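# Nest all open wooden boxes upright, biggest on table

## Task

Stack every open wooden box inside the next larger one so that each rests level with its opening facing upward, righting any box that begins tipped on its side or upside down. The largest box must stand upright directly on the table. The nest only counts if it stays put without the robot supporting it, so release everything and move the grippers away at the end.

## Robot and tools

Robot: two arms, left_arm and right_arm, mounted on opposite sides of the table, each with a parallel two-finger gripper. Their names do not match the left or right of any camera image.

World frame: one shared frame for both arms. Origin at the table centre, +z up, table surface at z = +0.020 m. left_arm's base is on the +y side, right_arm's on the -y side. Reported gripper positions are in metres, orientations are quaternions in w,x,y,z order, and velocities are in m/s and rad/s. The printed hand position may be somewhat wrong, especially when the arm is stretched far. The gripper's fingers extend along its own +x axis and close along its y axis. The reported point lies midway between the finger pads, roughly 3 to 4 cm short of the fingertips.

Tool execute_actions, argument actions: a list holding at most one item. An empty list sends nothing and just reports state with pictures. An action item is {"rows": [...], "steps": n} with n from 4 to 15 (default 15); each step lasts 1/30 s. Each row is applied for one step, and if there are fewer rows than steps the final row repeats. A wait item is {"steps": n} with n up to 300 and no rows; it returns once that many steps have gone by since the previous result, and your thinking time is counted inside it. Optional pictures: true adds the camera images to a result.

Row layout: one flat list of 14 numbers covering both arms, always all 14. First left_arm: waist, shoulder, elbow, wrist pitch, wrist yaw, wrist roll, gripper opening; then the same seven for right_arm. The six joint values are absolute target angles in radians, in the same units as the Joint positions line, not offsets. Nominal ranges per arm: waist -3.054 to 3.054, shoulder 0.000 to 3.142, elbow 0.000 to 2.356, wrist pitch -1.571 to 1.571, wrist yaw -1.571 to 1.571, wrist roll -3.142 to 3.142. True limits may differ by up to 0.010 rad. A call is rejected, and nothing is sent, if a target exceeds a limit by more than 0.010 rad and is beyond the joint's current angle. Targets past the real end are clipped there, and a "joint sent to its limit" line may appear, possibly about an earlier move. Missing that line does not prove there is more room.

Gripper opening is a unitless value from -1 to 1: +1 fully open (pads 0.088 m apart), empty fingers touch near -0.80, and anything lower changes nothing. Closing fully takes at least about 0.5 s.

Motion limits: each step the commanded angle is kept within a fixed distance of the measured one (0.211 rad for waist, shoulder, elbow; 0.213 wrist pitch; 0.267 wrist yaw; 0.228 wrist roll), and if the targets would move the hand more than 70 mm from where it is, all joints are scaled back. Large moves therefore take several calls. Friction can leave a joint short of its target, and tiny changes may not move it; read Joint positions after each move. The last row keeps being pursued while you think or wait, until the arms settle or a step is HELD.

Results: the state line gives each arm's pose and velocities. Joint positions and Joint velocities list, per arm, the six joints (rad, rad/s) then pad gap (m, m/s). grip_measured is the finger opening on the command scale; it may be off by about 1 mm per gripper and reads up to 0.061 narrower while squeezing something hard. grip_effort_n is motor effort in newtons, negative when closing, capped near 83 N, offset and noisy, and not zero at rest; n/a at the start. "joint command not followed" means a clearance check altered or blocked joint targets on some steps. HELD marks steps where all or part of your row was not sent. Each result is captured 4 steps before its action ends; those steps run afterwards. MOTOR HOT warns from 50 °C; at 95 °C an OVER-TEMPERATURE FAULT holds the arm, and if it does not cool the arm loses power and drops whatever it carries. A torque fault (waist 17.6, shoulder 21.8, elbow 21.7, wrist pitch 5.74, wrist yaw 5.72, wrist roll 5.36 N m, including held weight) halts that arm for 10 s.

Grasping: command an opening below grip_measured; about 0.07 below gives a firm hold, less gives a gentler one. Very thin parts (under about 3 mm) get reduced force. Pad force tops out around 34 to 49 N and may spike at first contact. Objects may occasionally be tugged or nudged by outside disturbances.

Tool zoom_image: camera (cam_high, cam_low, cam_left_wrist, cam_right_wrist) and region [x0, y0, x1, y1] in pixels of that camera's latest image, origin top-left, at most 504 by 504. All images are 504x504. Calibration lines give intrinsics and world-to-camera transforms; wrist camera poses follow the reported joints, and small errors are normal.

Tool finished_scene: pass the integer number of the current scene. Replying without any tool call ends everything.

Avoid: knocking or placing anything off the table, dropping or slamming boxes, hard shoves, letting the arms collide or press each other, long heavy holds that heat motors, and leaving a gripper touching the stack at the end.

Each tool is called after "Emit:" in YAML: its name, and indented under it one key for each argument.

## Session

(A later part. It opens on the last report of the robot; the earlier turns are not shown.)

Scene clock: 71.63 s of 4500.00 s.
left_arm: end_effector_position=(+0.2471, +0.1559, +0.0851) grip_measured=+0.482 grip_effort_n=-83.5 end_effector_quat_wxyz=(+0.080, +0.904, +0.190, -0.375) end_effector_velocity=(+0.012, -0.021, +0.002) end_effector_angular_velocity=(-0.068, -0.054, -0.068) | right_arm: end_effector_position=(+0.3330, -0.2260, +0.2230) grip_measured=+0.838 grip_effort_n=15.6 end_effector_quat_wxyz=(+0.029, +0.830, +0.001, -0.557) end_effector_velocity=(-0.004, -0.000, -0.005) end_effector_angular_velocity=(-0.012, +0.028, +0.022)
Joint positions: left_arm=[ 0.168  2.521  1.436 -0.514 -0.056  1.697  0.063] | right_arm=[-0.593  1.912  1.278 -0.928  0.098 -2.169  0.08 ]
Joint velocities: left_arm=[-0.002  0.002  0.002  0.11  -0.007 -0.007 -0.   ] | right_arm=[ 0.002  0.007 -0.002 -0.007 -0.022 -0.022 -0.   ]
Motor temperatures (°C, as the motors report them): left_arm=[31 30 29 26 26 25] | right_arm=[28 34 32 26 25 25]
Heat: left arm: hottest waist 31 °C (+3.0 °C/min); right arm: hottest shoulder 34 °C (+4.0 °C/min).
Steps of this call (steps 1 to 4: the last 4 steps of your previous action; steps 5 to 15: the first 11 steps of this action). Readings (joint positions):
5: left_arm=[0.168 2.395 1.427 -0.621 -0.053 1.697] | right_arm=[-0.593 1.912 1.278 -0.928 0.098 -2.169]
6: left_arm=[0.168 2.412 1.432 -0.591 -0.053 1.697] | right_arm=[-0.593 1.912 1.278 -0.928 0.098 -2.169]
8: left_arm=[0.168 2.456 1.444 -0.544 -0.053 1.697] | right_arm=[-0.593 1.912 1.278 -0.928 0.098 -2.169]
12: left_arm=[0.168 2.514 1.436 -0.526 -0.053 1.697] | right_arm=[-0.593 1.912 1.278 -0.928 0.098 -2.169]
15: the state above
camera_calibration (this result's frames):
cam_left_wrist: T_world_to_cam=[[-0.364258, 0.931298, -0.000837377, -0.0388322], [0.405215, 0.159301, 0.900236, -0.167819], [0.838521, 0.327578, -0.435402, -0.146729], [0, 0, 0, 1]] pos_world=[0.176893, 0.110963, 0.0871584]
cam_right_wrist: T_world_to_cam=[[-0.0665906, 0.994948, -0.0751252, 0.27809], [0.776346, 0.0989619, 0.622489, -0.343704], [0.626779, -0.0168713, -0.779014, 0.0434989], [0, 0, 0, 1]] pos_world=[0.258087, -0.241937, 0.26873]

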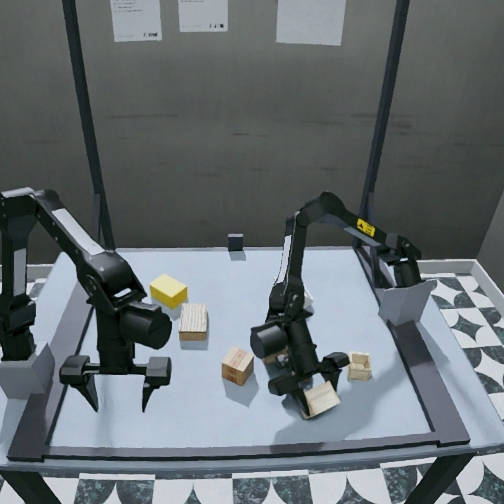

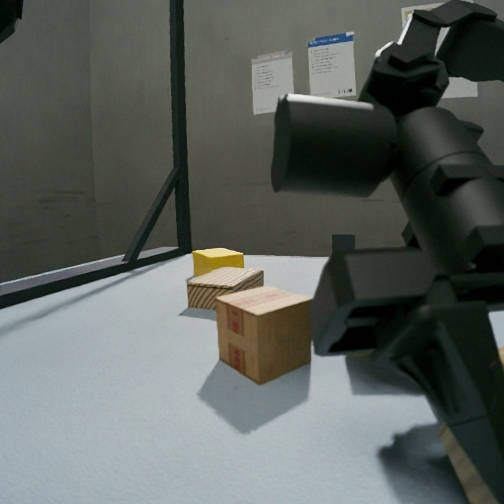

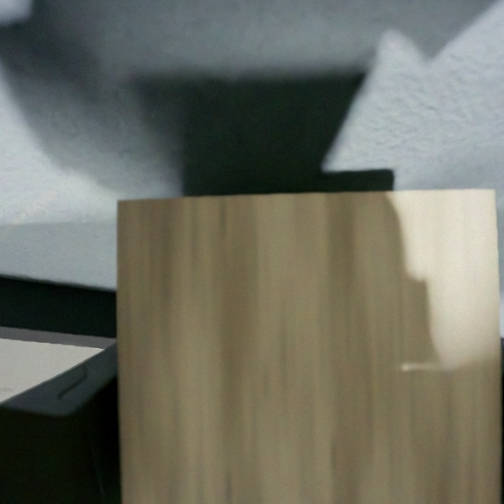

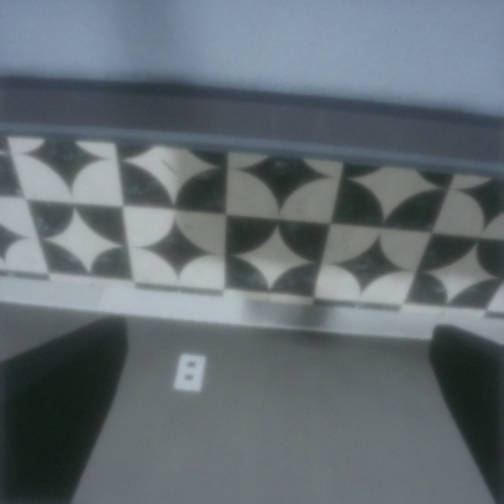

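Emit:
execute_actions:
  actions:
    - {"rows":[[0.172,2.60,1.44,-0.435,-0.057,1.70,0.2,-0.593,1.912,1.278,-0.928,0.098,-2.169,0.84]]}

Emit:
execute_actions:
  actions:
    - {"steps":8}
  pictures: true

Scene clock: 72.17 s of 4500.00 s.
left_arm: end_effector_position=(+0.2646, +0.1577, +0.0805) grip_measured=+0.482 grip_effort_n=-83.5 end_effector_quat_wxyz=(+0.090, +0.910, +0.180, -0.363) end_effector_velocity=(+0.005, +0.007, -0.002) end_effector_angular_velocity=(+0.031, -0.024, +0.006) | right_arm: end_effector_position=(+0.3330, -0.2260, +0.2230) grip_measured=+0.838 grip_effort_n=15.1 end_effector_quat_wxyz=(+0.029, +0.830, +0.001, -0.557) end_effector_velocity=(-0.003, -0.001, -0.001) end_effector_angular_velocity=(-0.006, +0.010, +0.009)
Joint positions: left_arm=[ 0.184  2.563  1.442 -0.447 -0.071  1.701  0.063] | right_arm=[-0.593  1.912  1.278 -0.928  0.098 -2.169  0.08 ]
Joint velocities: left_arm=[-0.002  0.017 -0.002  0.007 -0.037  0.007 -0.   ] | right_arm=[ 0.002 -0.002 -0.002 -0.007 -0.007 -0.007 -0.   ]
Motor temperatures (°C, as the motors report them): left_arm=[31 30 29 26 26 25] | right_arm=[28 34 32 26 25 25]
Heat: left arm: hottest waist 31 °C (+3.0 °C/min); right arm: hottest shoulder 34 °C (+4.1 °C/min).
Steps of this call (steps 1 to 4: the last 4 steps of your previous action; step 5: the robot went on to your last target; steps 6 to 16: the first 11 steps of this action). Readings (joint positions):
6: left_arm=[0.168 2.527 1.437 -0.504 -0.056 1.697] | right_arm=[-0.593 1.912 1.278 -0.928 0.098 -2.169]
7: left_arm=[0.168 2.536 1.438 -0.485 -0.056 1.697] | right_arm=[-0.593 1.912 1.278 -0.928 0.098 -2.169]
9: left_arm=[0.173 2.549 1.441 -0.468 -0.068 1.700] | right_arm=[-0.593 1.912 1.278 -0.928 0.098 -2.169]
13: left_arm=[0.183 2.560 1.442 -0.450 -0.070 1.701] | right_arm=[-0.593 1.912 1.278 -0.928 0.098 -2.169]
16: the state above

Scene clock: 72.43 s of 4500.00 s.
left_arm: end_effector_position=(+0.2653, +0.1578, +0.0803) grip_measured=+0.482 grip_effort_n=-83.5 end_effector_quat_wxyz=(+0.090, +0.910, +0.180, -0.363) end_effector_velocity=(-0.000, +0.002, +0.002) end_effector_angular_velocity=(-0.018, -0.013, +0.033) | right_arm: end_effector_position=(+0.3330, -0.2260, +0.2230) grip_measured=+0.838 grip_effort_n=14.7 end_effector_quat_wxyz=(+0.029, +0.830, +0.001, -0.557) end_effector_velocity=(-0.003, -0.001, -0.001) end_effector_angular_velocity=(+0.003, +0.023, +0.006)
Joint positions: left_arm=[ 0.184  2.564  1.442 -0.444 -0.073  1.702  0.063] | right_arm=[-0.593  1.912  1.278 -0.928  0.098 -2.169  0.08 ]
Joint velocities: left_arm=[ 0.002 -0.002 -0.002 -0.007 -0.007 -0.037 -0.   ] | right_arm=[-0.002 -0.002 -0.002 -0.007 -0.022 -0.007 -0.   ]
Motor temperatures (°C, as the motors report them): left_arm=[31 30 29 26 26 25] | right_arm=[28 34 32 26 25 25]
Heat: left arm: hottest waist 31 °C (+3.0 °C/min); right arm: hottest shoulder 34 °C (+4.0 °C/min).
Kept back: nothing.
Steps of this call (steps 1 to 4: the last 4 steps of your previous action; steps 5 to 8: the robot went on to your last target). Readings (joint positions):
1: left_arm=[0.184 2.563 1.442 -0.446 -0.072 1.701] | right_arm=[-0.593 1.912 1.278 -0.928 0.098 -2.169]
2: left_arm=[0.184 2.563 1.442 -0.446 -0.072 1.702] | right_arm=[-0.593 1.912 1.278 -0.928 0.098 -2.169]
4: left_arm=[0.184 2.564 1.442 -0.445 -0.073 1.702] | right_arm=[-0.593 1.912 1.278 -0.928 0.098 -2.169]
8: the state above
camera_calibration (this result's frames):
cam_left_wrist: T_world_to_cam=[[-0.353702, 0.934884, -0.0297867, -0.0350407], [0.378769, 0.172275, 0.909316, -0.166925], [0.855236, 0.310345, -0.415039, -0.168098], [0, 0, 0, 1]] pos_world=[0.194595, 0.113684, 0.0809764]
cam_right_wrist: T_world_to_cam=[[-0.0665906, 0.994948, -0.0751252, 0.27809], [0.776346, 0.0989619, 0.622489, -0.343704], [0.626779, -0.0168713, -0.779014, 0.0434989], [0, 0, 0, 1]] pos_world=[0.258087, -0.241937, 0.26873]

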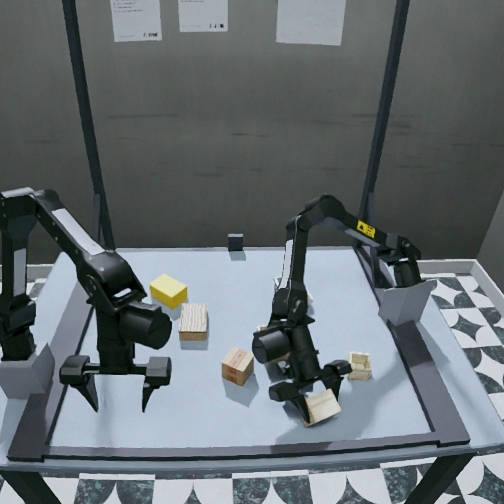

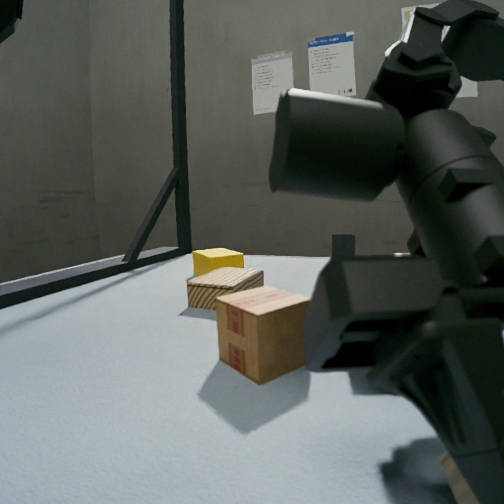

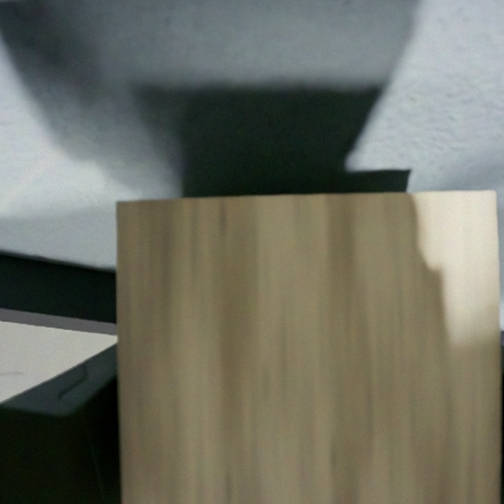

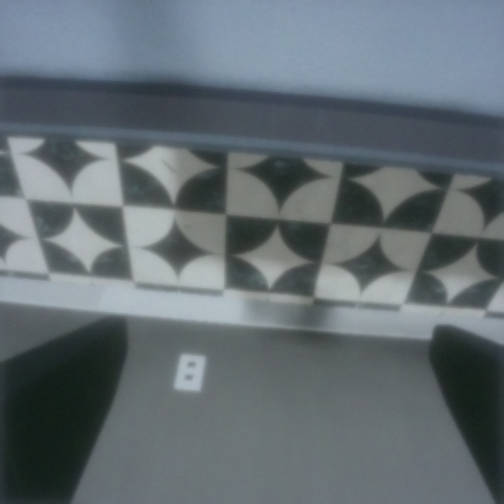

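Emit:
execute_actions:
  actions:
    - {"rows":[[0.172,2.53,1.53,-0.595,-0.057,1.70,0.2,-0.593,1.912,1.278,-0.928,0.098,-2.169,0.84]]}

Emit:
execute_actions:
  actions:
    - {"rows":[[0.172,2.63,1.53,-0.495,-0.057,1.70,0.2,-0.593,1.912,1.278,-0.928,0.098,-2.169,0.84]]}

Emit:
execute_actions:
  actions:
    - {"steps":8}
  pictures: true

Scene clock: 73.07 s of 4500.00 s.
left_arm: end_effector_position=(+0.2498, +0.1454, +0.0889) grip_measured=+0.482 grip_effort_n=-83.5 end_effector_quat_wxyz=(+0.074, +0.903, +0.196, -0.376) end_effector_velocity=(-0.010, -0.016, +0.016) end_effector_angular_velocity=(-0.024, -0.005, +0.005) | right_arm: end_effector_position=(+0.3330, -0.2260, +0.2230) grip_measured=+0.838 grip_effort_n=15.1 end_effector_quat_wxyz=(+0.029, +0.830, +0.001, -0.557) end_effector_velocity=(-0.002, -0.001, +0.001) end_effector_angular_velocity=(+0.008, +0.020, +0.003)
Joint positions: left_arm=[ 0.167  2.548  1.519 -0.584 -0.059  1.702  0.063] | right_arm=[-0.593  1.912  1.278 -0.928  0.098 -2.169  0.08 ]
Joint velocities: left_arm=[-0.002 -0.037  0.042 -0.066  0.007 -0.022  0.   ] | right_arm=[-0.007 -0.007 -0.002 -0.007 -0.022 -0.007 -0.   ]
Motor temperatures (°C, as the motors report them): left_arm=[31 30 29 26 26 25] | right_arm=[28 34 32 26 25 25]
Heat: left arm: hottest waist 31 °C (+3.0 °C/min); right arm: hottest shoulder 34 °C (+4.1 °C/min).
Steps of this call (steps 1 to 8: the robot went on to your last target; steps 9 to 19: the first 11 steps of this action). Readings (joint positions):
9: left_arm=[0.184 2.563 1.450 -0.455 -0.073 1.702] | right_arm=[-0.593 1.912 1.278 -0.928 0.098 -2.169]
10: left_arm=[0.184 2.563 1.469 -0.485 -0.070 1.702] | right_arm=[-0.593 1.912 1.278 -0.928 0.098 -2.169]
12: left_arm=[0.179 2.562 1.489 -0.535 -0.061 1.702] | right_arm=[-0.593 1.912 1.278 -0.928 0.098 -2.169]
16: left_arm=[0.168 2.554 1.512 -0.573 -0.059 1.702] | right_arm=[-0.593 1.912 1.278 -0.928 0.098 -2.169]
19: the state above

Scene clock: 73.57 s of 4500.00 s.
left_arm: end_effector_position=(+0.2688, +0.1444, +0.0815) grip_measured=+0.482 grip_effort_n=-83.5 end_effector_quat_wxyz=(+0.087, +0.908, +0.182, -0.367) end_effector_velocity=(+0.006, +0.008, -0.001) end_effector_angular_velocity=(+0.009, -0.018, +0.021) | right_arm: end_effector_position=(+0.3330, -0.2260, +0.2230) grip_measured=+0.838 grip_effort_n=15.1 end_effector_quat_wxyz=(+0.029, +0.830, +0.001, -0.557) end_effector_velocity=(+0.000, -0.003, +0.002) end_effector_angular_velocity=(-0.008, -0.005, +0.003)
Joint positions: left_arm=[ 0.18   2.597  1.53  -0.507 -0.066  1.702  0.063] | right_arm=[-0.593  1.912  1.278 -0.928  0.098 -2.169  0.08 ]
Joint velocities: left_arm=[ 0.007  0.017 -0.002  0.007 -0.022 -0.007 -0.   ] | right_arm=[-0.002 -0.007 -0.002 -0.007  0.007 -0.007 -0.   ]
Motor temperatures (°C, as the motors report them): left_arm=[31 30 29 26 26 25] | right_arm=[28 34 32 26 25 25]
Heat: left arm: hottest waist 31 °C (+3.0 °C/min); right arm: hottest shoulder 34 °C (+4.0 °C/min).
Steps of this call (steps 1 to 4: the last 4 steps of your previous action; steps 5 to 15: the first 11 steps of this action). Readings (joint positions):
5: left_arm=[0.167 2.550 1.522 -0.586 -0.059 1.702] | right_arm=[-0.593 1.912 1.278 -0.928 0.098 -2.169]
6: left_arm=[0.167 2.558 1.522 -0.565 -0.059 1.702] | right_arm=[-0.593 1.912 1.278 -0.928 0.098 -2.169]
8: left_arm=[0.167 2.579 1.529 -0.529 -0.063 1.702] | right_arm=[-0.593 1.912 1.278 -0.928 0.098 -2.169]
12: left_arm=[0.177 2.593 1.530 -0.513 -0.065 1.702] | right_arm=[-0.593 1.912 1.278 -0.928 0.098 -2.169]
15: the state above

Scene clock: 73.83 s of 4500.00 s.
left_arm: end_effector_position=(+0.2697, +0.1448, +0.0812) grip_measured=+0.482 grip_effort_n=-83.5 end_effector_quat_wxyz=(+0.087, +0.909, +0.181, -0.366) end_effector_velocity=(-0.000, +0.002, +0.002) end_effector_angular_velocity=(+0.002, -0.006, +0.013) | right_arm: end_effector_position=(+0.3330, -0.2260, +0.2230) grip_measured=+0.838 grip_effort_n=14.7 end_effector_quat_wxyz=(+0.029, +0.830, +0.001, -0.557) end_effector_velocity=(+0.000, +0.001, +0.000) end_effector_angular_velocity=(+0.008, +0.003, +0.008)
Joint positions: left_arm=[ 0.181  2.599  1.53  -0.504 -0.068  1.702  0.063] | right_arm=[-0.593  1.912  1.278 -0.928  0.098 -2.169  0.08 ]
Joint velocities: left_arm=[ 0.002 -0.002 -0.002 -0.007 -0.007 -0.007 -0.   ] | right_arm=[-0.002 -0.002 -0.002  0.007 -0.007 -0.007  0.   ]
Motor temperatures (°C, as the motors report them): left_arm=[32 30 29 26 26 25] | right_arm=[28 34 32 26 25 25]
Heat: left arm: hottest waist 32 °C (+4.0 °C/min); right arm: hottest shoulder 34 °C (+4.0 °C/min).
Kept back: nothing.
Steps of this call (steps 1 to 4: the last 4 steps of your previous action; steps 5 to 8: the robot went on to your last target). Readings (joint positions):
1: left_arm=[0.181 2.597 1.530 -0.506 -0.067 1.702] | right_arm=[-0.593 1.912 1.278 -0.928 0.098 -2.169]
2: left_arm=[0.181 2.598 1.530 -0.506 -0.067 1.702] | right_arm=[-0.593 1.912 1.278 -0.928 0.098 -2.169]
4: left_arm=[0.181 2.598 1.530 -0.504 -0.068 1.702] | right_arm=[-0.593 1.912 1.278 -0.928 0.098 -2.169]
8: the state above
camera_calibration (this result's frames):
cam_left_wrist: T_world_to_cam=[[-0.354686, 0.934699, -0.0231513, -0.0214867], [0.385896, 0.168898, 0.90695, -0.168349], [0.851635, 0.312749, -0.420602, -0.166382], [0, 0, 0, 1]] pos_world=[0.199041, 0.100553, 0.0822062]
cam_right_wrist: T_world_to_cam=[[-0.0665906, 0.994948, -0.0751252, 0.27809], [0.776346, 0.0989619, 0.622489, -0.343704], [0.626779, -0.0168713, -0.779014, 0.0434989], [0, 0, 0, 1]] pos_world=[0.258087, -0.241937, 0.26873]

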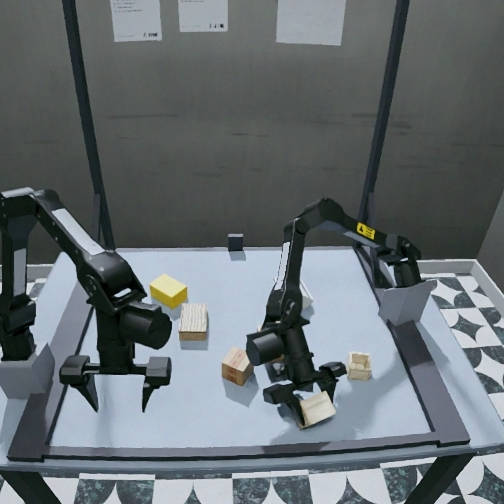

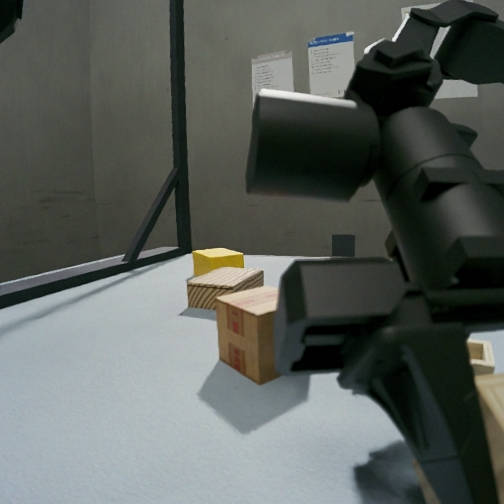

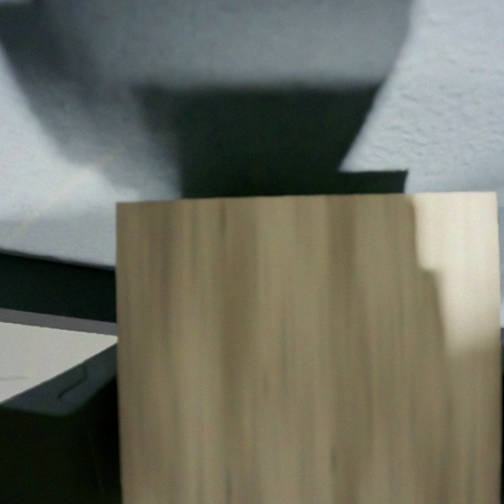

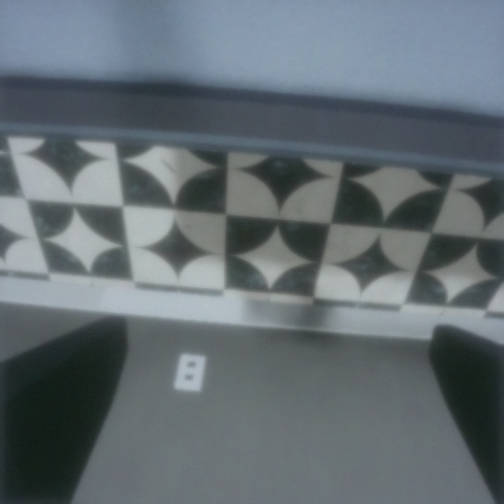

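Emit:
execute_actions:
  actions:
    - {"rows":[[0.181,2.595,1.53,-0.504,-0.06,1.70,1,-0.593,1.912,1.278,-0.928,0.098,-2.169,0.84]]}

Emit:
execute_actions:
  actions:
    - {"rows":[[0.172,2.40,1.53,-0.72,-0.057,1.70,1,-0.593,1.912,1.278,-0.928,0.098,-2.169,0.84]]}

Emit:
execute_actions:
  actions:
    - {"rows":[[0.45,2.45,1.75,-1.25,0.605,0.0,1,-0.593,1.912,1.278,-0.928,0.098,-2.169,0.84]]}

Emit:
execute_actions:
  actions:
    - {"steps":25}
  pictures: true

Scene clock: 74.40 s of 4500.00 s.
left_arm: end_effector_position=(+0.2687, +0.1442, +0.0799) grip_measured=+0.960 grip_effort_n=15.6 end_effector_quat_wxyz=(+0.087, +0.908, +0.180, -0.369) end_effector_velocity=(+0.000, +0.002, +0.002) end_effector_angular_velocity=(+0.012, -0.017, +0.011) | right_arm: end_effector_position=(+0.3330, -0.2260, +0.2230) grip_measured=+0.838 grip_effort_n=15.1 end_effector_quat_wxyz=(+0.029, +0.830, +0.001, -0.557) end_effector_velocity=(+0.001, -0.003, -0.001) end_effector_angular_velocity=(-0.016, +0.000, +0.000)
Joint positions: left_arm=[ 0.179  2.599  1.529 -0.503 -0.062  1.702  0.086] | right_arm=[-0.593  1.912  1.278 -0.928  0.098 -2.169  0.08 ]
Joint velocities: left_arm=[-0.002 -0.002 -0.002 -0.007 -0.022 -0.007  0.018] | right_arm=[-0.002  0.002 -0.002 -0.007  0.007 -0.007 -0.   ]
Motor temperatures (°C, as the motors report them): left_arm=[32 30 29 26 26 25] | right_arm=[28 34 32 26 25 25]
Heat: left arm: hottest waist 32 °C (+4.0 °C/min); right arm: hottest shoulder 34 °C (+4.0 °C/min).
Steps of this call (steps 1 to 6: the robot went on to your last target; steps 7 to 17: the first 11 steps of this action). Readings (joint positions):
7: left_arm=[0.181 2.599 1.530 -0.503 -0.068 1.702] | right_arm=[-0.593 1.912 1.278 -0.928 0.098 -2.169]
8: left_arm=[0.181 2.599 1.530 -0.499 -0.066 1.702] | right_arm=[-0.593 1.912 1.278 -0.928 0.098 -2.169]
10: left_arm=[0.180 2.599 1.530 -0.501 -0.062 1.702] | right_arm=[-0.593 1.912 1.278 -0.928 0.098 -2.169]
14: left_arm=[0.179 2.599 1.529 -0.503 -0.062 1.702] | right_arm=[-0.593 1.912 1.278 -0.928 0.098 -2.169]
17: the state above

Scene clock: 74.90 s of 4500.00 s.
left_arm: end_effector_position=(+0.2190, +0.1218, +0.1362) grip_measured=+1.000 grip_effort_n=15.6 end_effector_quat_wxyz=(+0.084, +0.908, +0.179, -0.370) end_effector_velocity=(-0.024, +0.024, +0.004) end_effector_angular_velocity=(+0.090, +0.052, +0.092) | right_arm: end_effector_position=(+0.3330, -0.2260, +0.2230) grip_measured=+0.838 grip_effort_n=14.7 end_effector_quat_wxyz=(+0.029, +0.830, +0.001, -0.557) end_effector_velocity=(-0.003, -0.002, -0.001) end_effector_angular_velocity=(-0.006, +0.010, +0.009)
Joint positions: left_arm=[ 0.172  2.405  1.535 -0.703 -0.06   1.701  0.088] | right_arm=[-0.593  1.912  1.278 -0.928  0.098 -2.169  0.08 ]
Joint velocities: left_arm=[-0.007 -0.032 -0.002 -0.168 -0.007 -0.007  0.   ] | right_arm=[ 0.002 -0.007 -0.007 -0.007 -0.007 -0.007 -0.   ]
Motor temperatures (°C, as the motors report them): left_arm=[32 31 29 26 26 25] | right_arm=[28 34 32 26 25 25]
Heat: left arm: hottest waist 32 °C (+4.0 °C/min); right arm: hottest shoulder 34 °C (+4.0 °C/min).
Steps of this call (steps 1 to 4: the last 4 steps of your previous action; steps 5 to 15: the first 11 steps of this action). Readings (joint positions):
5: left_arm=[0.178 2.588 1.530 -0.515 -0.062 1.702] | right_arm=[-0.593 1.912 1.278 -0.928 0.098 -2.169]
6: left_arm=[0.178 2.570 1.529 -0.565 -0.062 1.701] | right_arm=[-0.593 1.912 1.278 -0.928 0.098 -2.169]
8: left_arm=[0.177 2.519 1.520 -0.642 -0.062 1.701] | right_arm=[-0.593 1.912 1.278 -0.928 0.098 -2.169]
12: left_arm=[0.173 2.428 1.531 -0.686 -0.061 1.701] | right_arm=[-0.593 1.912 1.278 -0.928 0.098 -2.169]
15: the state above

Scene clock: 75.40 s of 4500.00 s.
left_arm: end_effector_position=(+0.1911, +0.1460, +0.1976) grip_measured=+1.000 grip_effort_n=15.6 end_effector_quat_wxyz=(+0.434, +0.617, +0.416, -0.507) end_effector_velocity=(-0.155, -0.009, -0.036) end_effector_angular_velocity=(-0.530, +0.791, +1.779) | right_arm: end_effector_position=(+0.3330, -0.2260, +0.2230) grip_measured=+0.838 grip_effort_n=14.7 end_effector_quat_wxyz=(+0.029, +0.830, +0.001, -0.557) end_effector_velocity=(+0.002, +0.001, +0.002) end_effector_angular_velocity=(+0.013, +0.000, +0.004)
Joint positions: left_arm=[ 0.463  2.435  1.732 -1.169  0.5    1.184  0.088] | right_arm=[-0.593  1.912  1.278 -0.928  0.098 -2.169  0.08 ]
Joint velocities: left_arm=[ 0.012  0.046  0.002 -0.593  0.784 -1.458  0.   ] | right_arm=[-0.007 -0.002  0.002  0.007 -0.007 -0.007 -0.   ]
Motor temperatures (°C, as the motors report them): left_arm=[32 31 29 26 26 25] | right_arm=[28 34 32 26 25 25]
Heat: left arm: hottest waist 32 °C (+4.0 °C/min); right arm: hottest shoulder 34 °C (+4.0 °C/min).
Steps of this call (steps 1 to 4: the last 4 steps of your previous action; steps 5 to 15: the first 11 steps of this action). Readings (joint positions):
5: left_arm=[0.177 2.408 1.549 -0.745 -0.030 1.676] | right_arm=[-0.593 1.912 1.278 -0.928 0.098 -2.169]
6: left_arm=[0.198 2.419 1.588 -0.801 0.043 1.623] | right_arm=[-0.593 1.912 1.278 -0.928 0.098 -2.169]
8: left_arm=[0.269 2.432 1.656 -0.879 0.156 1.525] | right_arm=[-0.593 1.912 1.278 -0.928 0.098 -2.169]
12: left_arm=[0.425 2.433 1.727 -1.058 0.376 1.330] | right_arm=[-0.593 1.912 1.278 -0.928 0.098 -2.169]
15: the state above

Scene clock: 76.23 s of 4500.00 s.
left_arm: end_effector_position=(+0.1669, +0.1382, +0.1918) grip_measured=+1.000 grip_effort_n=15.1 end_effector_quat_wxyz=(+0.668, +0.257, +0.661, -0.224) end_effector_velocity=(-0.001, +0.000, +0.001) end_effector_angular_velocity=(-0.002, -0.020, +0.431) | right_arm: end_effector_position=(+0.3330, -0.2260, +0.2230) grip_measured=+0.838 grip_effort_n=15.6 end_effector_quat_wxyz=(+0.029, +0.830, +0.001, -0.557) end_effector_velocity=(-0.002, -0.003, -0.002) end_effector_angular_velocity=(-0.003, +0.012, -0.011)
Joint positions: left_arm=[ 0.445  2.439  1.742 -1.248  0.601  0.057  0.088] | right_arm=[-0.593  1.912  1.278 -0.928  0.098 -2.169  0.08 ]
Joint velocities: left_arm=[-0.002 -0.002  0.002 -0.007 -0.007 -0.432  0.   ] | right_arm=[-0.002 -0.002 -0.007 -0.007 -0.007  0.007 -0.   ]
Motor temperatures (°C, as the motors report them): left_arm=[32 31 29 26 26 25] | right_arm=[28 34 32 26 25 25]
Heat: left arm: hottest waist 32 °C (+4.1 °C/min); right arm: hottest shoulder 34 °C (+4.1 °C/min).
Kept back: nothing.
Steps of this call (steps 1 to 4: the last 4 steps of your previous action; steps 5 to 25: the robot went on to your last target). Readings (joint positions):
1: left_arm=[0.461 2.437 1.733 -1.187 0.524 1.135] | right_arm=[-0.593 1.912 1.278 -0.928 0.098 -2.169]
2: left_arm=[0.457 2.438 1.734 -1.201 0.543 1.087] | right_arm=[-0.593 1.912 1.278 -0.928 0.098 -2.169]
4: left_arm=[0.447 2.439 1.736 -1.221 0.569 0.989] | right_arm=[-0.593 1.912 1.278 -0.928 0.098 -2.169]
8: left_arm=[0.441 2.439 1.741 -1.239 0.590 0.795] | right_arm=[-0.593 1.912 1.278 -0.928 0.098 -2.169]
25: the state above
camera_calibration (this result's frames):
cam_left_wrist: T_world_to_cam=[[-0.661038, -0.746505, -0.0758831, 0.244393], [-0.721751, 0.604926, 0.336364, 0.00612195], [-0.205194, 0.277118, -0.93867, 0.25046], [0, 0, 0, 1]] pos_world=[0.217364, 0.10933, 0.251586]
cam_right_wrist: T_world_to_cam=[[-0.0665906, 0.994948, -0.0751252, 0.27809], [0.776346, 0.0989619, 0.622489, -0.343704], [0.626779, -0.0168713, -0.779014, 0.0434989], [0, 0, 0, 1]] pos_world=[0.258087, -0.241937, 0.26873]

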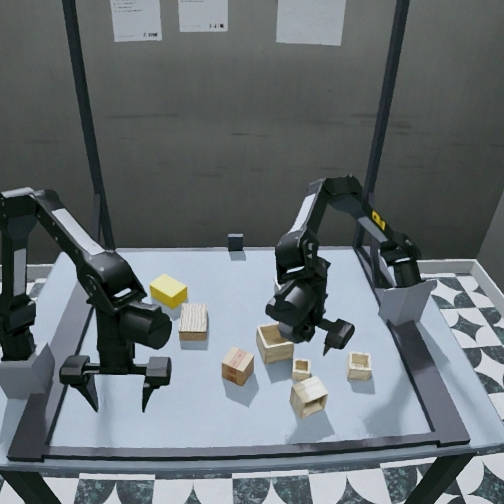

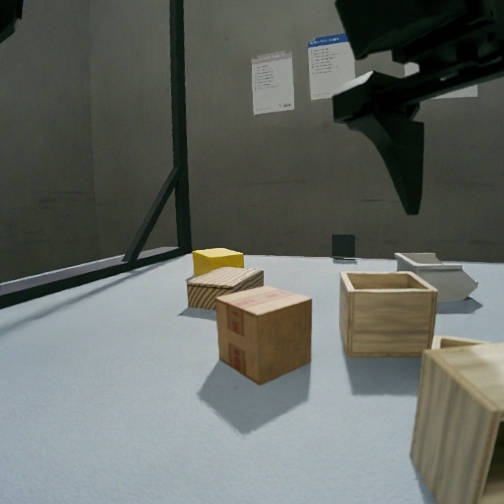

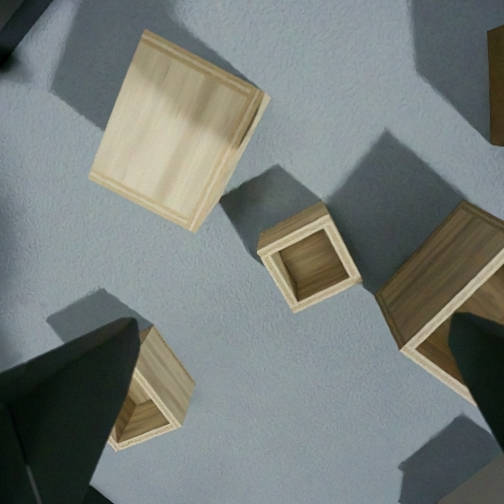

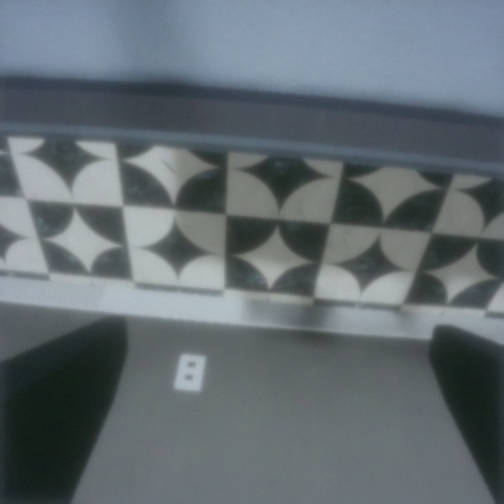

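Emit:
execute_actions:
  actions:
    - {"rows":[[0.5,2.65,1.8,-1.13,0.63,-1.14,1,-0.593,1.912,1.278,-0.928,0.098,-2.169,0.84]]}

Emit:
execute_actions:
  actions:
    - {"steps":20}
  pictures: true

Scene clock: 77.20 s of 4500.00 s.
left_arm: end_effector_position=(+0.2255, +0.1618, +0.1508) grip_measured=+1.000 grip_effort_n=14.7 end_effector_quat_wxyz=(+0.704, +0.027, +0.709, -0.019) end_effector_velocity=(-0.000, -0.015, -0.004) end_effector_angular_velocity=(-0.046, -0.020, +1.430) | right_arm: end_effector_position=(+0.3330, -0.2260, +0.2230) grip_measured=+0.838 grip_effort_n=14.2 end_effector_quat_wxyz=(+0.029, +0.830, +0.001, -0.557) end_effector_velocity=(-0.002, +0.001, +0.000) end_effector_angular_velocity=(+0.006, +0.003, +0.012)
Joint positions: left_arm=[ 0.499  2.642  1.79  -1.14   0.622 -0.504  0.088] | right_arm=[-0.593  1.912  1.278 -0.928  0.098 -2.169  0.08 ]
Joint velocities: left_arm=[-0.017 -0.002 -0.002  0.051  0.051 -1.473  0.   ] | right_arm=[ 0.002 -0.007 -0.007  0.007 -0.007 -0.007 -0.   ]
Motor temperatures (°C, as the motors report them): left_arm=[32 31 29 26 26 25] | right_arm=[28 34 32 26 25 25]
Heat: left arm: hottest waist 32 °C (+4.1 °C/min); right arm: hottest shoulder 34 °C (+4.1 °C/min).
Steps of this call (steps 1 to 18: the robot went on to your last target; steps 19 to 29: the first 11 steps of this action). Readings (joint positions):
19: left_arm=[0.446 2.453 1.746 -1.247 0.604 -0.019] | right_arm=[-0.593 1.912 1.278 -0.928 0.098 -2.169]
20: left_arm=[0.449 2.477 1.761 -1.226 0.614 -0.068] | right_arm=[-0.593 1.912 1.278 -0.928 0.098 -2.169]
22: left_arm=[0.464 2.536 1.790 -1.169 0.621 -0.162] | right_arm=[-0.593 1.912 1.278 -0.928 0.098 -2.169]
26: left_arm=[0.495 2.628 1.790 -1.148 0.621 -0.358] | right_arm=[-0.593 1.912 1.278 -0.928 0.098 -2.169]
29: the state above

Scene clock: 77.87 s of 4500.00 s.
left_arm: end_effector_position=(+0.2269, +0.1590, +0.1517) grip_measured=+1.000 grip_effort_n=15.1 end_effector_quat_wxyz=(-0.681, +0.191, -0.680, -0.193) end_effector_velocity=(-0.004, +0.003, -0.000) end_effector_angular_velocity=(+0.017, +0.011, +0.077) | right_arm: end_effector_position=(+0.3330, -0.2260, +0.2230) grip_measured=+0.838 grip_effort_n=14.7 end_effector_quat_wxyz=(+0.029, +0.830, +0.001, -0.557) end_effector_velocity=(+0.001, +0.002, +0.002) end_effector_angular_velocity=(+0.006, +0.001, +0.022)
Joint positions: left_arm=[ 0.499  2.642  1.795 -1.132  0.627 -1.127  0.088] | right_arm=[-0.593  1.912  1.278 -0.928  0.098 -2.169  0.08 ]
Joint velocities: left_arm=[-0.002 -0.002 -0.002 -0.022 -0.007 -0.066  0.   ] | right_arm=[-0.002 -0.002  0.002  0.007 -0.007 -0.022 -0.   ]
Motor temperatures (°C, as the motors report them): left_arm=[32 31 29 26 26 25] | right_arm=[28 34 32 26 25 25]
Heat: left arm: hottest waist 32 °C (+4.0 °C/min); right arm: hottest shoulder 34 °C (+4.0 °C/min).
Kept back: nothing.
Steps of this call (steps 1 to 4: the last 4 steps of your previous action; steps 5 to 20: the robot went on to your last target). Readings (joint positions):
1: left_arm=[0.499 2.642 1.791 -1.138 0.625 -0.553] | right_arm=[-0.593 1.912 1.278 -0.928 0.098 -2.169]
2: left_arm=[0.499 2.642 1.793 -1.136 0.626 -0.601] | right_arm=[-0.593 1.912 1.278 -0.928 0.098 -2.169]
4: left_arm=[0.499 2.642 1.795 -1.133 0.627 -0.698] | right_arm=[-0.593 1.912 1.278 -0.928 0.098 -2.169]
8: left_arm=[0.499 2.642 1.795 -1.133 0.627 -0.893] | right_arm=[-0.593 1.912 1.278 -0.928 0.098 -2.169]
20: the state above
camera_calibration (this result's frames):
cam_left_wrist: T_world_to_cam=[[0.496158, -0.86771, -0.0300981, 0.0462645], [-0.81491, -0.477369, 0.328695, 0.244706], [-0.29958, -0.138557, -0.943957, 0.307681], [0, 0, 0, 1]] pos_world=[0.268634, 0.19959, 0.211396]
cam_right_wrist: T_world_to_cam=[[-0.0665906, 0.994948, -0.0751252, 0.27809], [0.776346, 0.0989619, 0.622489, -0.343704], [0.626779, -0.0168713, -0.779014, 0.0434989], [0, 0, 0, 1]] pos_world=[0.258087, -0.241937, 0.26873]

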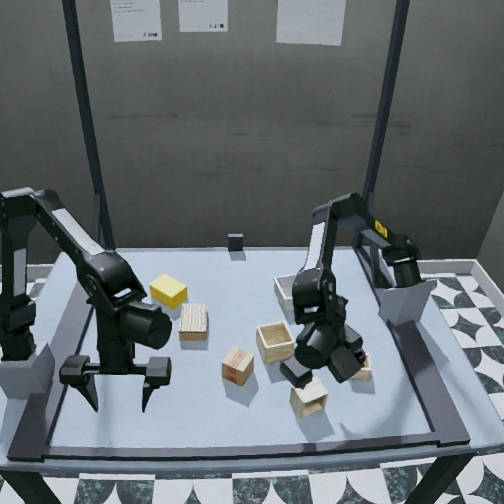

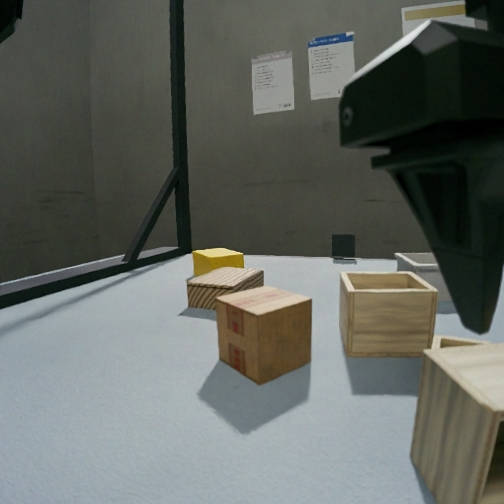

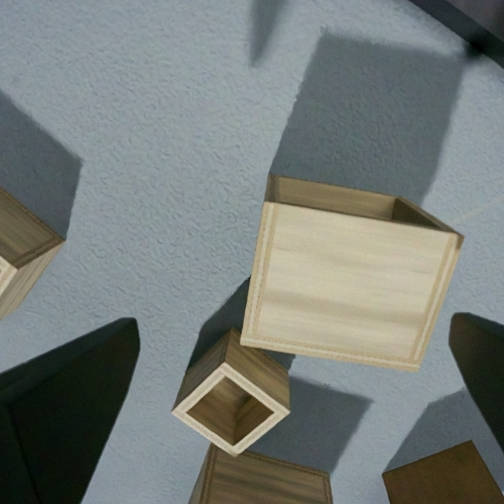

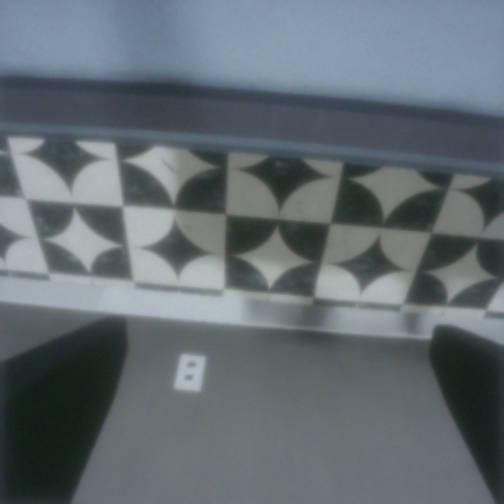

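Emit:
execute_actions:
  actions:
    - {"rows":[[0.42,2.72,1.75,-0.93,0.655,-0.98,1,-0.593,1.912,1.278,-0.928,0.098,-2.169,0.84]]}
  pictures: true

Scene clock: 78.50 s of 4500.00 s.
left_arm: end_effector_position=(+0.2344, +0.1471, +0.0982) grip_measured=+1.000 grip_effort_n=14.7 end_effector_quat_wxyz=(-0.705, +0.108, -0.693, -0.107) end_effector_velocity=(+0.018, -0.007, +0.005) end_effector_angular_velocity=(-0.063, -0.056, -0.090) | right_arm: end_effector_position=(+0.3330, -0.2260, +0.2230) grip_measured=+0.838 grip_effort_n=15.1 end_effector_quat_wxyz=(+0.029, +0.830, +0.001, -0.557) end_effector_velocity=(-0.003, -0.001, -0.001) end_effector_angular_velocity=(+0.003, +0.023, +0.006)
Joint positions: left_arm=[ 0.412  2.712  1.754 -0.944  0.65  -0.992  0.088] | right_arm=[-0.593  1.912  1.278 -0.928  0.098 -2.169  0.08 ]
Joint velocities: left_arm=[ 0.022  0.002 -0.002  0.095  0.007  0.051  0.   ] | right_arm=[-0.002 -0.002 -0.002 -0.007 -0.022 -0.007 -0.   ]
Motor temperatures (°C, as the motors report them): left_arm=[32 31 29 26 26 25] | right_arm=[28 34 32 26 25 25]
Heat: left arm: hottest waist 32 °C (+4.0 °C/min); right arm: hottest shoulder 34 °C (+3.0 °C/min).
Steps of this call (steps 1 to 8: the robot went on to your last target; steps 9 to 19: the first 11 steps of this action). Readings (joint positions):
9: left_arm=[0.497 2.647 1.792 -1.118 0.628 -1.123] | right_arm=[-0.593 1.912 1.278 -0.928 0.098 -2.169]
10: left_arm=[0.491 2.652 1.785 -1.068 0.633 -1.089] | right_arm=[-0.593 1.912 1.278 -0.928 0.098 -2.169]
12: left_arm=[0.466 2.672 1.781 -1.000 0.641 -1.042] | right_arm=[-0.593 1.912 1.278 -0.928 0.098 -2.169]
16: left_arm=[0.419 2.705 1.759 -0.958 0.648 -1.004] | right_arm=[-0.593 1.912 1.278 -0.928 0.098 -2.169]
19: the state above
camera_calibration (this result's frames):
cam_left_wrist: T_world_to_cam=[[0.27024, -0.96247, -0.0249502, 0.0969886], [-0.91164, -0.26413, 0.314876, 0.255446], [-0.309649, -0.0623465, -0.948805, 0.24935], [0, 0, 0, 1]] pos_world=[0.283876, 0.176366, 0.158571]
cam_right_wrist: T_world_to_cam=[[-0.0665906, 0.994948, -0.0751252, 0.27809], [0.776346, 0.0989619, 0.622489, -0.343704], [0.626779, -0.0168713, -0.779014, 0.0434989], [0, 0, 0, 1]] pos_world=[0.258087, -0.241937, 0.26873]

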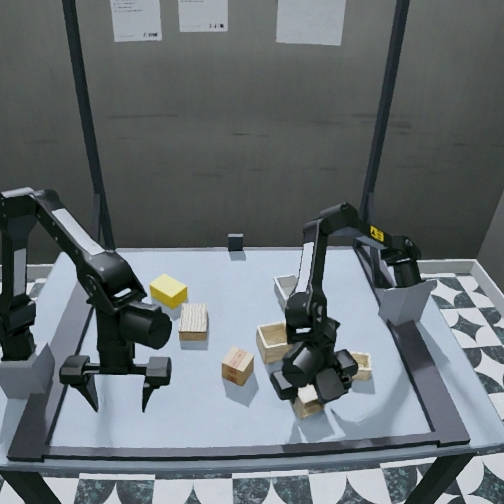

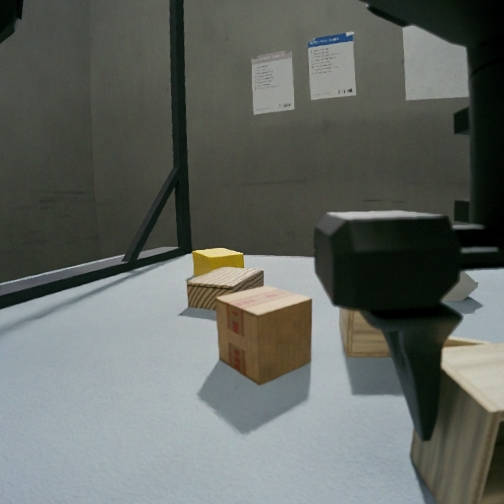

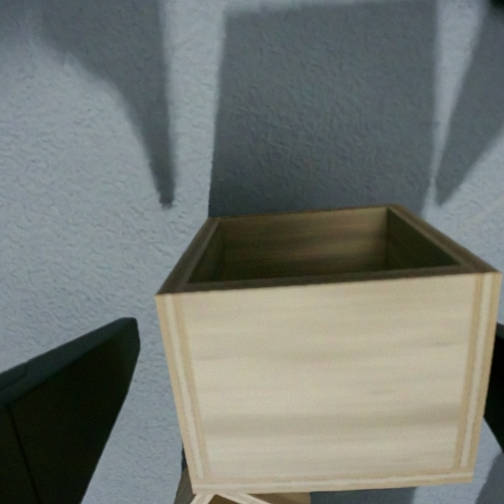

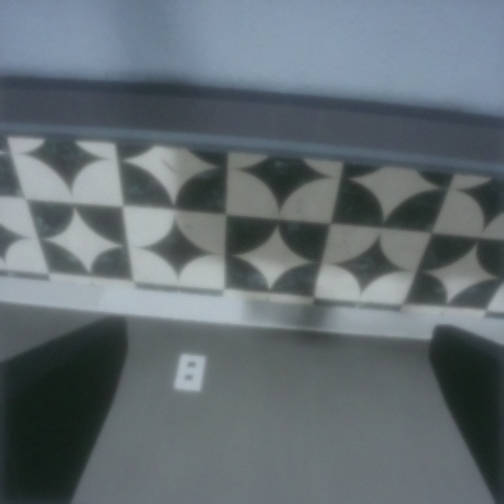

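Emit:
execute_actions:
  actions:
    - {"rows":[[0.40,2.74,1.80,-0.95,0.66,-1.08,1,-0.593,1.912,1.278,-0.928,0.098,-2.169,0.84]]}
  pictures: true

Scene clock: 79.00 s of 4500.00 s.
left_arm: end_effector_position=(+0.2357, +0.1374, +0.0969) grip_measured=+1.000 grip_effort_n=14.7 end_effector_quat_wxyz=(-0.702, +0.131, -0.689, -0.123) end_effector_velocity=(+0.001, +0.001, +0.001) end_effector_angular_velocity=(+0.009, +0.002, +0.075) | right_arm: end_effector_position=(+0.3330, -0.2260, +0.2230) grip_measured=+0.838 grip_effort_n=15.1 end_effector_quat_wxyz=(+0.029, +0.830, +0.001, -0.557) end_effector_velocity=(-0.002, -0.001, +0.001) end_effector_angular_velocity=(+0.014, +0.020, -0.011)
Joint positions: left_arm=[ 0.398  2.725  1.79  -0.947  0.656 -1.071  0.088] | right_arm=[-0.593  1.912  1.278 -0.928  0.098 -2.169  0.08 ]
Joint velocities: left_arm=[ 0.002  0.007  0.017 -0.022 -0.007 -0.066  0.   ] | right_arm=[-0.007 -0.007 -0.002 -0.007 -0.022  0.007 -0.   ]
Motor temperatures (°C, as the motors report them): left_arm=[32 31 29 26 26 25] | right_arm=[28 34 32 26 25 25]
Heat: left arm: hottest waist 32 °C (+4.0 °C/min); right arm: hottest shoulder 34 °C (+3.0 °C/min).
Steps of this call (steps 1 to 4: the last 4 steps of your previous action; steps 5 to 15: the first 11 steps of this action). Readings (joint positions):
5: left_arm=[0.416 2.713 1.756 -0.936 0.651 -0.994] | right_arm=[-0.593 1.912 1.278 -0.928 0.098 -2.169]
6: left_arm=[0.415 2.717 1.762 -0.939 0.652 -1.014] | right_arm=[-0.593 1.912 1.278 -0.928 0.098 -2.169]
8: left_arm=[0.411 2.723 1.773 -0.942 0.653 -1.041] | right_arm=[-0.593 1.912 1.278 -0.928 0.098 -2.169]
12: left_arm=[0.401 2.725 1.786 -0.946 0.656 -1.065] | right_arm=[-0.593 1.912 1.278 -0.928 0.098 -2.169]
15: the state above
camera_calibration (this result's frames):
cam_left_wrist: T_world_to_cam=[[0.324603, -0.945723, -0.0155294, 0.0712439], [-0.896653, -0.312904, 0.313216, 0.257743], [-0.301075, -0.0877464, -0.949555, 0.249479], [0, 0, 0, 1]] pos_world=[0.283092, 0.169917, 0.157271]
cam_right_wrist: T_world_to_cam=[[-0.0665906, 0.994948, -0.0751252, 0.27809], [0.776346, 0.0989619, 0.622489, -0.343704], [0.626779, -0.0168713, -0.779014, 0.0434989], [0, 0, 0, 1]] pos_world=[0.258087, -0.241937, 0.26873]

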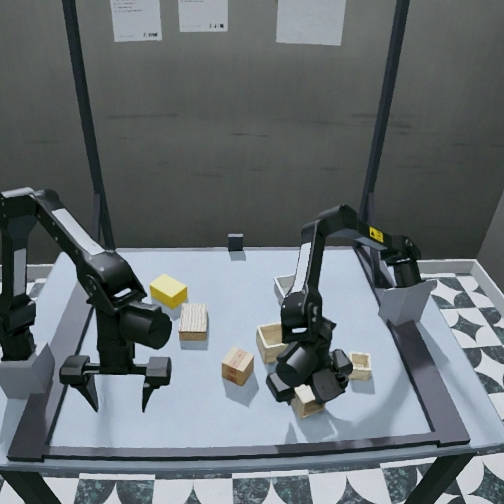

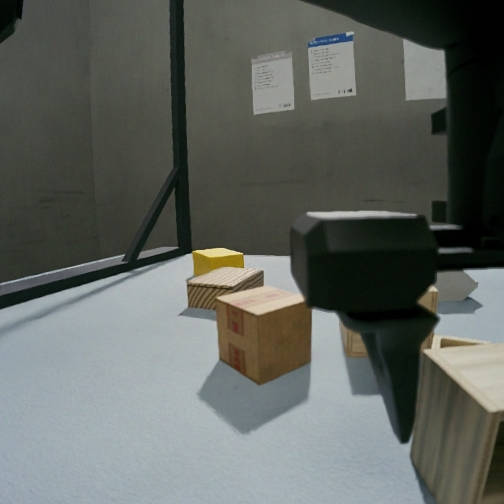

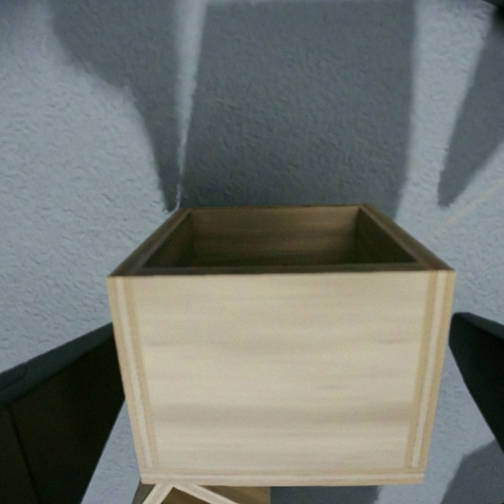

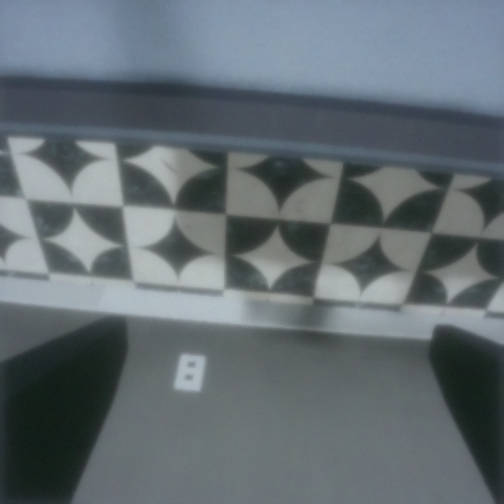

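Emit:
execute_actions:
  actions:
    - {"rows":[[0.35,2.775,1.73,-0.82,0.675,-1.09,1,-0.593,1.912,1.278,-0.928,0.098,-2.169,0.84]]}
  pictures: true

Scene clock: 79.50 s of 4500.00 s.
left_arm: end_effector_position=(+0.2372, +0.1382, +0.0653) grip_measured=+1.000 grip_effort_n=14.2 end_effector_quat_wxyz=(-0.705, +0.119, -0.691, -0.109) end_effector_velocity=(-0.015, +0.006, -0.021) end_effector_angular_velocity=(+0.054, +0.027, -0.004) | right_arm: end_effector_position=(+0.3330, -0.2260, +0.2230) grip_measured=+0.838 grip_effort_n=15.1 end_effector_quat_wxyz=(+0.029, +0.830, +0.001, -0.557) end_effector_velocity=(-0.000, -0.003, +0.000) end_effector_angular_velocity=(-0.003, +0.010, -0.001)
Joint positions: left_arm=[ 0.357  2.76   1.742 -0.827  0.672 -1.088  0.088] | right_arm=[-0.593  1.912  1.278 -0.928  0.098 -2.169  0.08 ]
Joint velocities: left_arm=[-0.046  0.002 -0.042  0.007 -0.007 -0.007  0.   ] | right_arm=[-0.007 -0.002 -0.002 -0.007 -0.007 -0.007 -0.   ]
Motor temperatures (°C, as the motors report them): left_arm=[32 31 29 26 26 25] | right_arm=[28 34 32 26 25 25]
Heat: left arm: hottest waist 32 °C (+4.0 °C/min); right arm: hottest shoulder 34 °C (+3.0 °C/min).
Steps of this call (steps 1 to 4: the last 4 steps of your previous action; steps 5 to 15: the first 11 steps of this action). Readings (joint positions):
5: left_arm=[0.398 2.730 1.787 -0.939 0.658 -1.078] | right_arm=[-0.593 1.912 1.278 -0.928 0.098 -2.169]
6: left_arm=[0.394 2.732 1.778 -0.907 0.661 -1.080] | right_arm=[-0.593 1.912 1.278 -0.928 0.098 -2.169]
8: left_arm=[0.379 2.742 1.765 -0.868 0.666 -1.082] | right_arm=[-0.593 1.912 1.278 -0.928 0.098 -2.169]
12: left_arm=[0.357 2.760 1.743 -0.839 0.672 -1.088] | right_arm=[-0.593 1.912 1.278 -0.928 0.098 -2.169]
15: the state above
camera_calibration (this result's frames):
cam_left_wrist: T_world_to_cam=[[0.288783, -0.957327, -0.0113457, 0.0808136], [-0.908092, -0.277646, 0.313498, 0.267116], [-0.30327, -0.08023, -0.949521, 0.219444], [0, 0, 0, 1]] pos_world=[0.285779, 0.169135, 0.125543]
cam_right_wrist: T_world_to_cam=[[-0.0665906, 0.994948, -0.0751252, 0.27809], [0.776346, 0.0989619, 0.622489, -0.343704], [0.626779, -0.0168713, -0.779014, 0.0434989], [0, 0, 0, 1]] pos_world=[0.258087, -0.241937, 0.26873]

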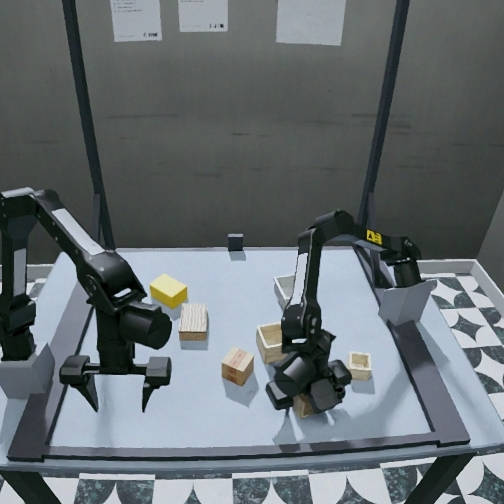

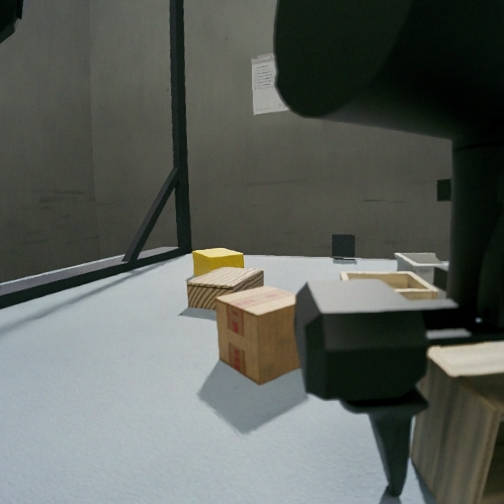

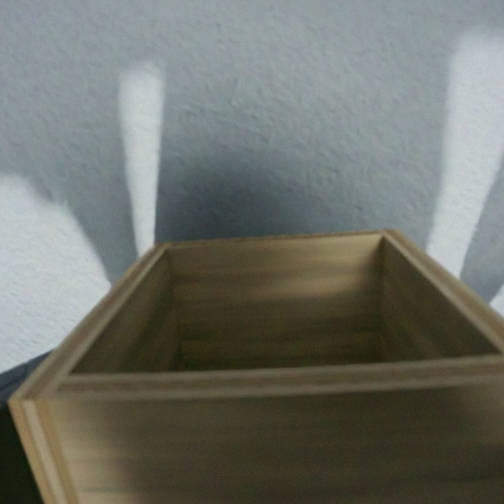

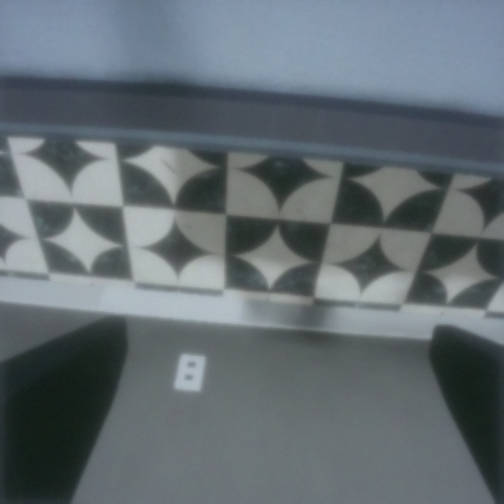

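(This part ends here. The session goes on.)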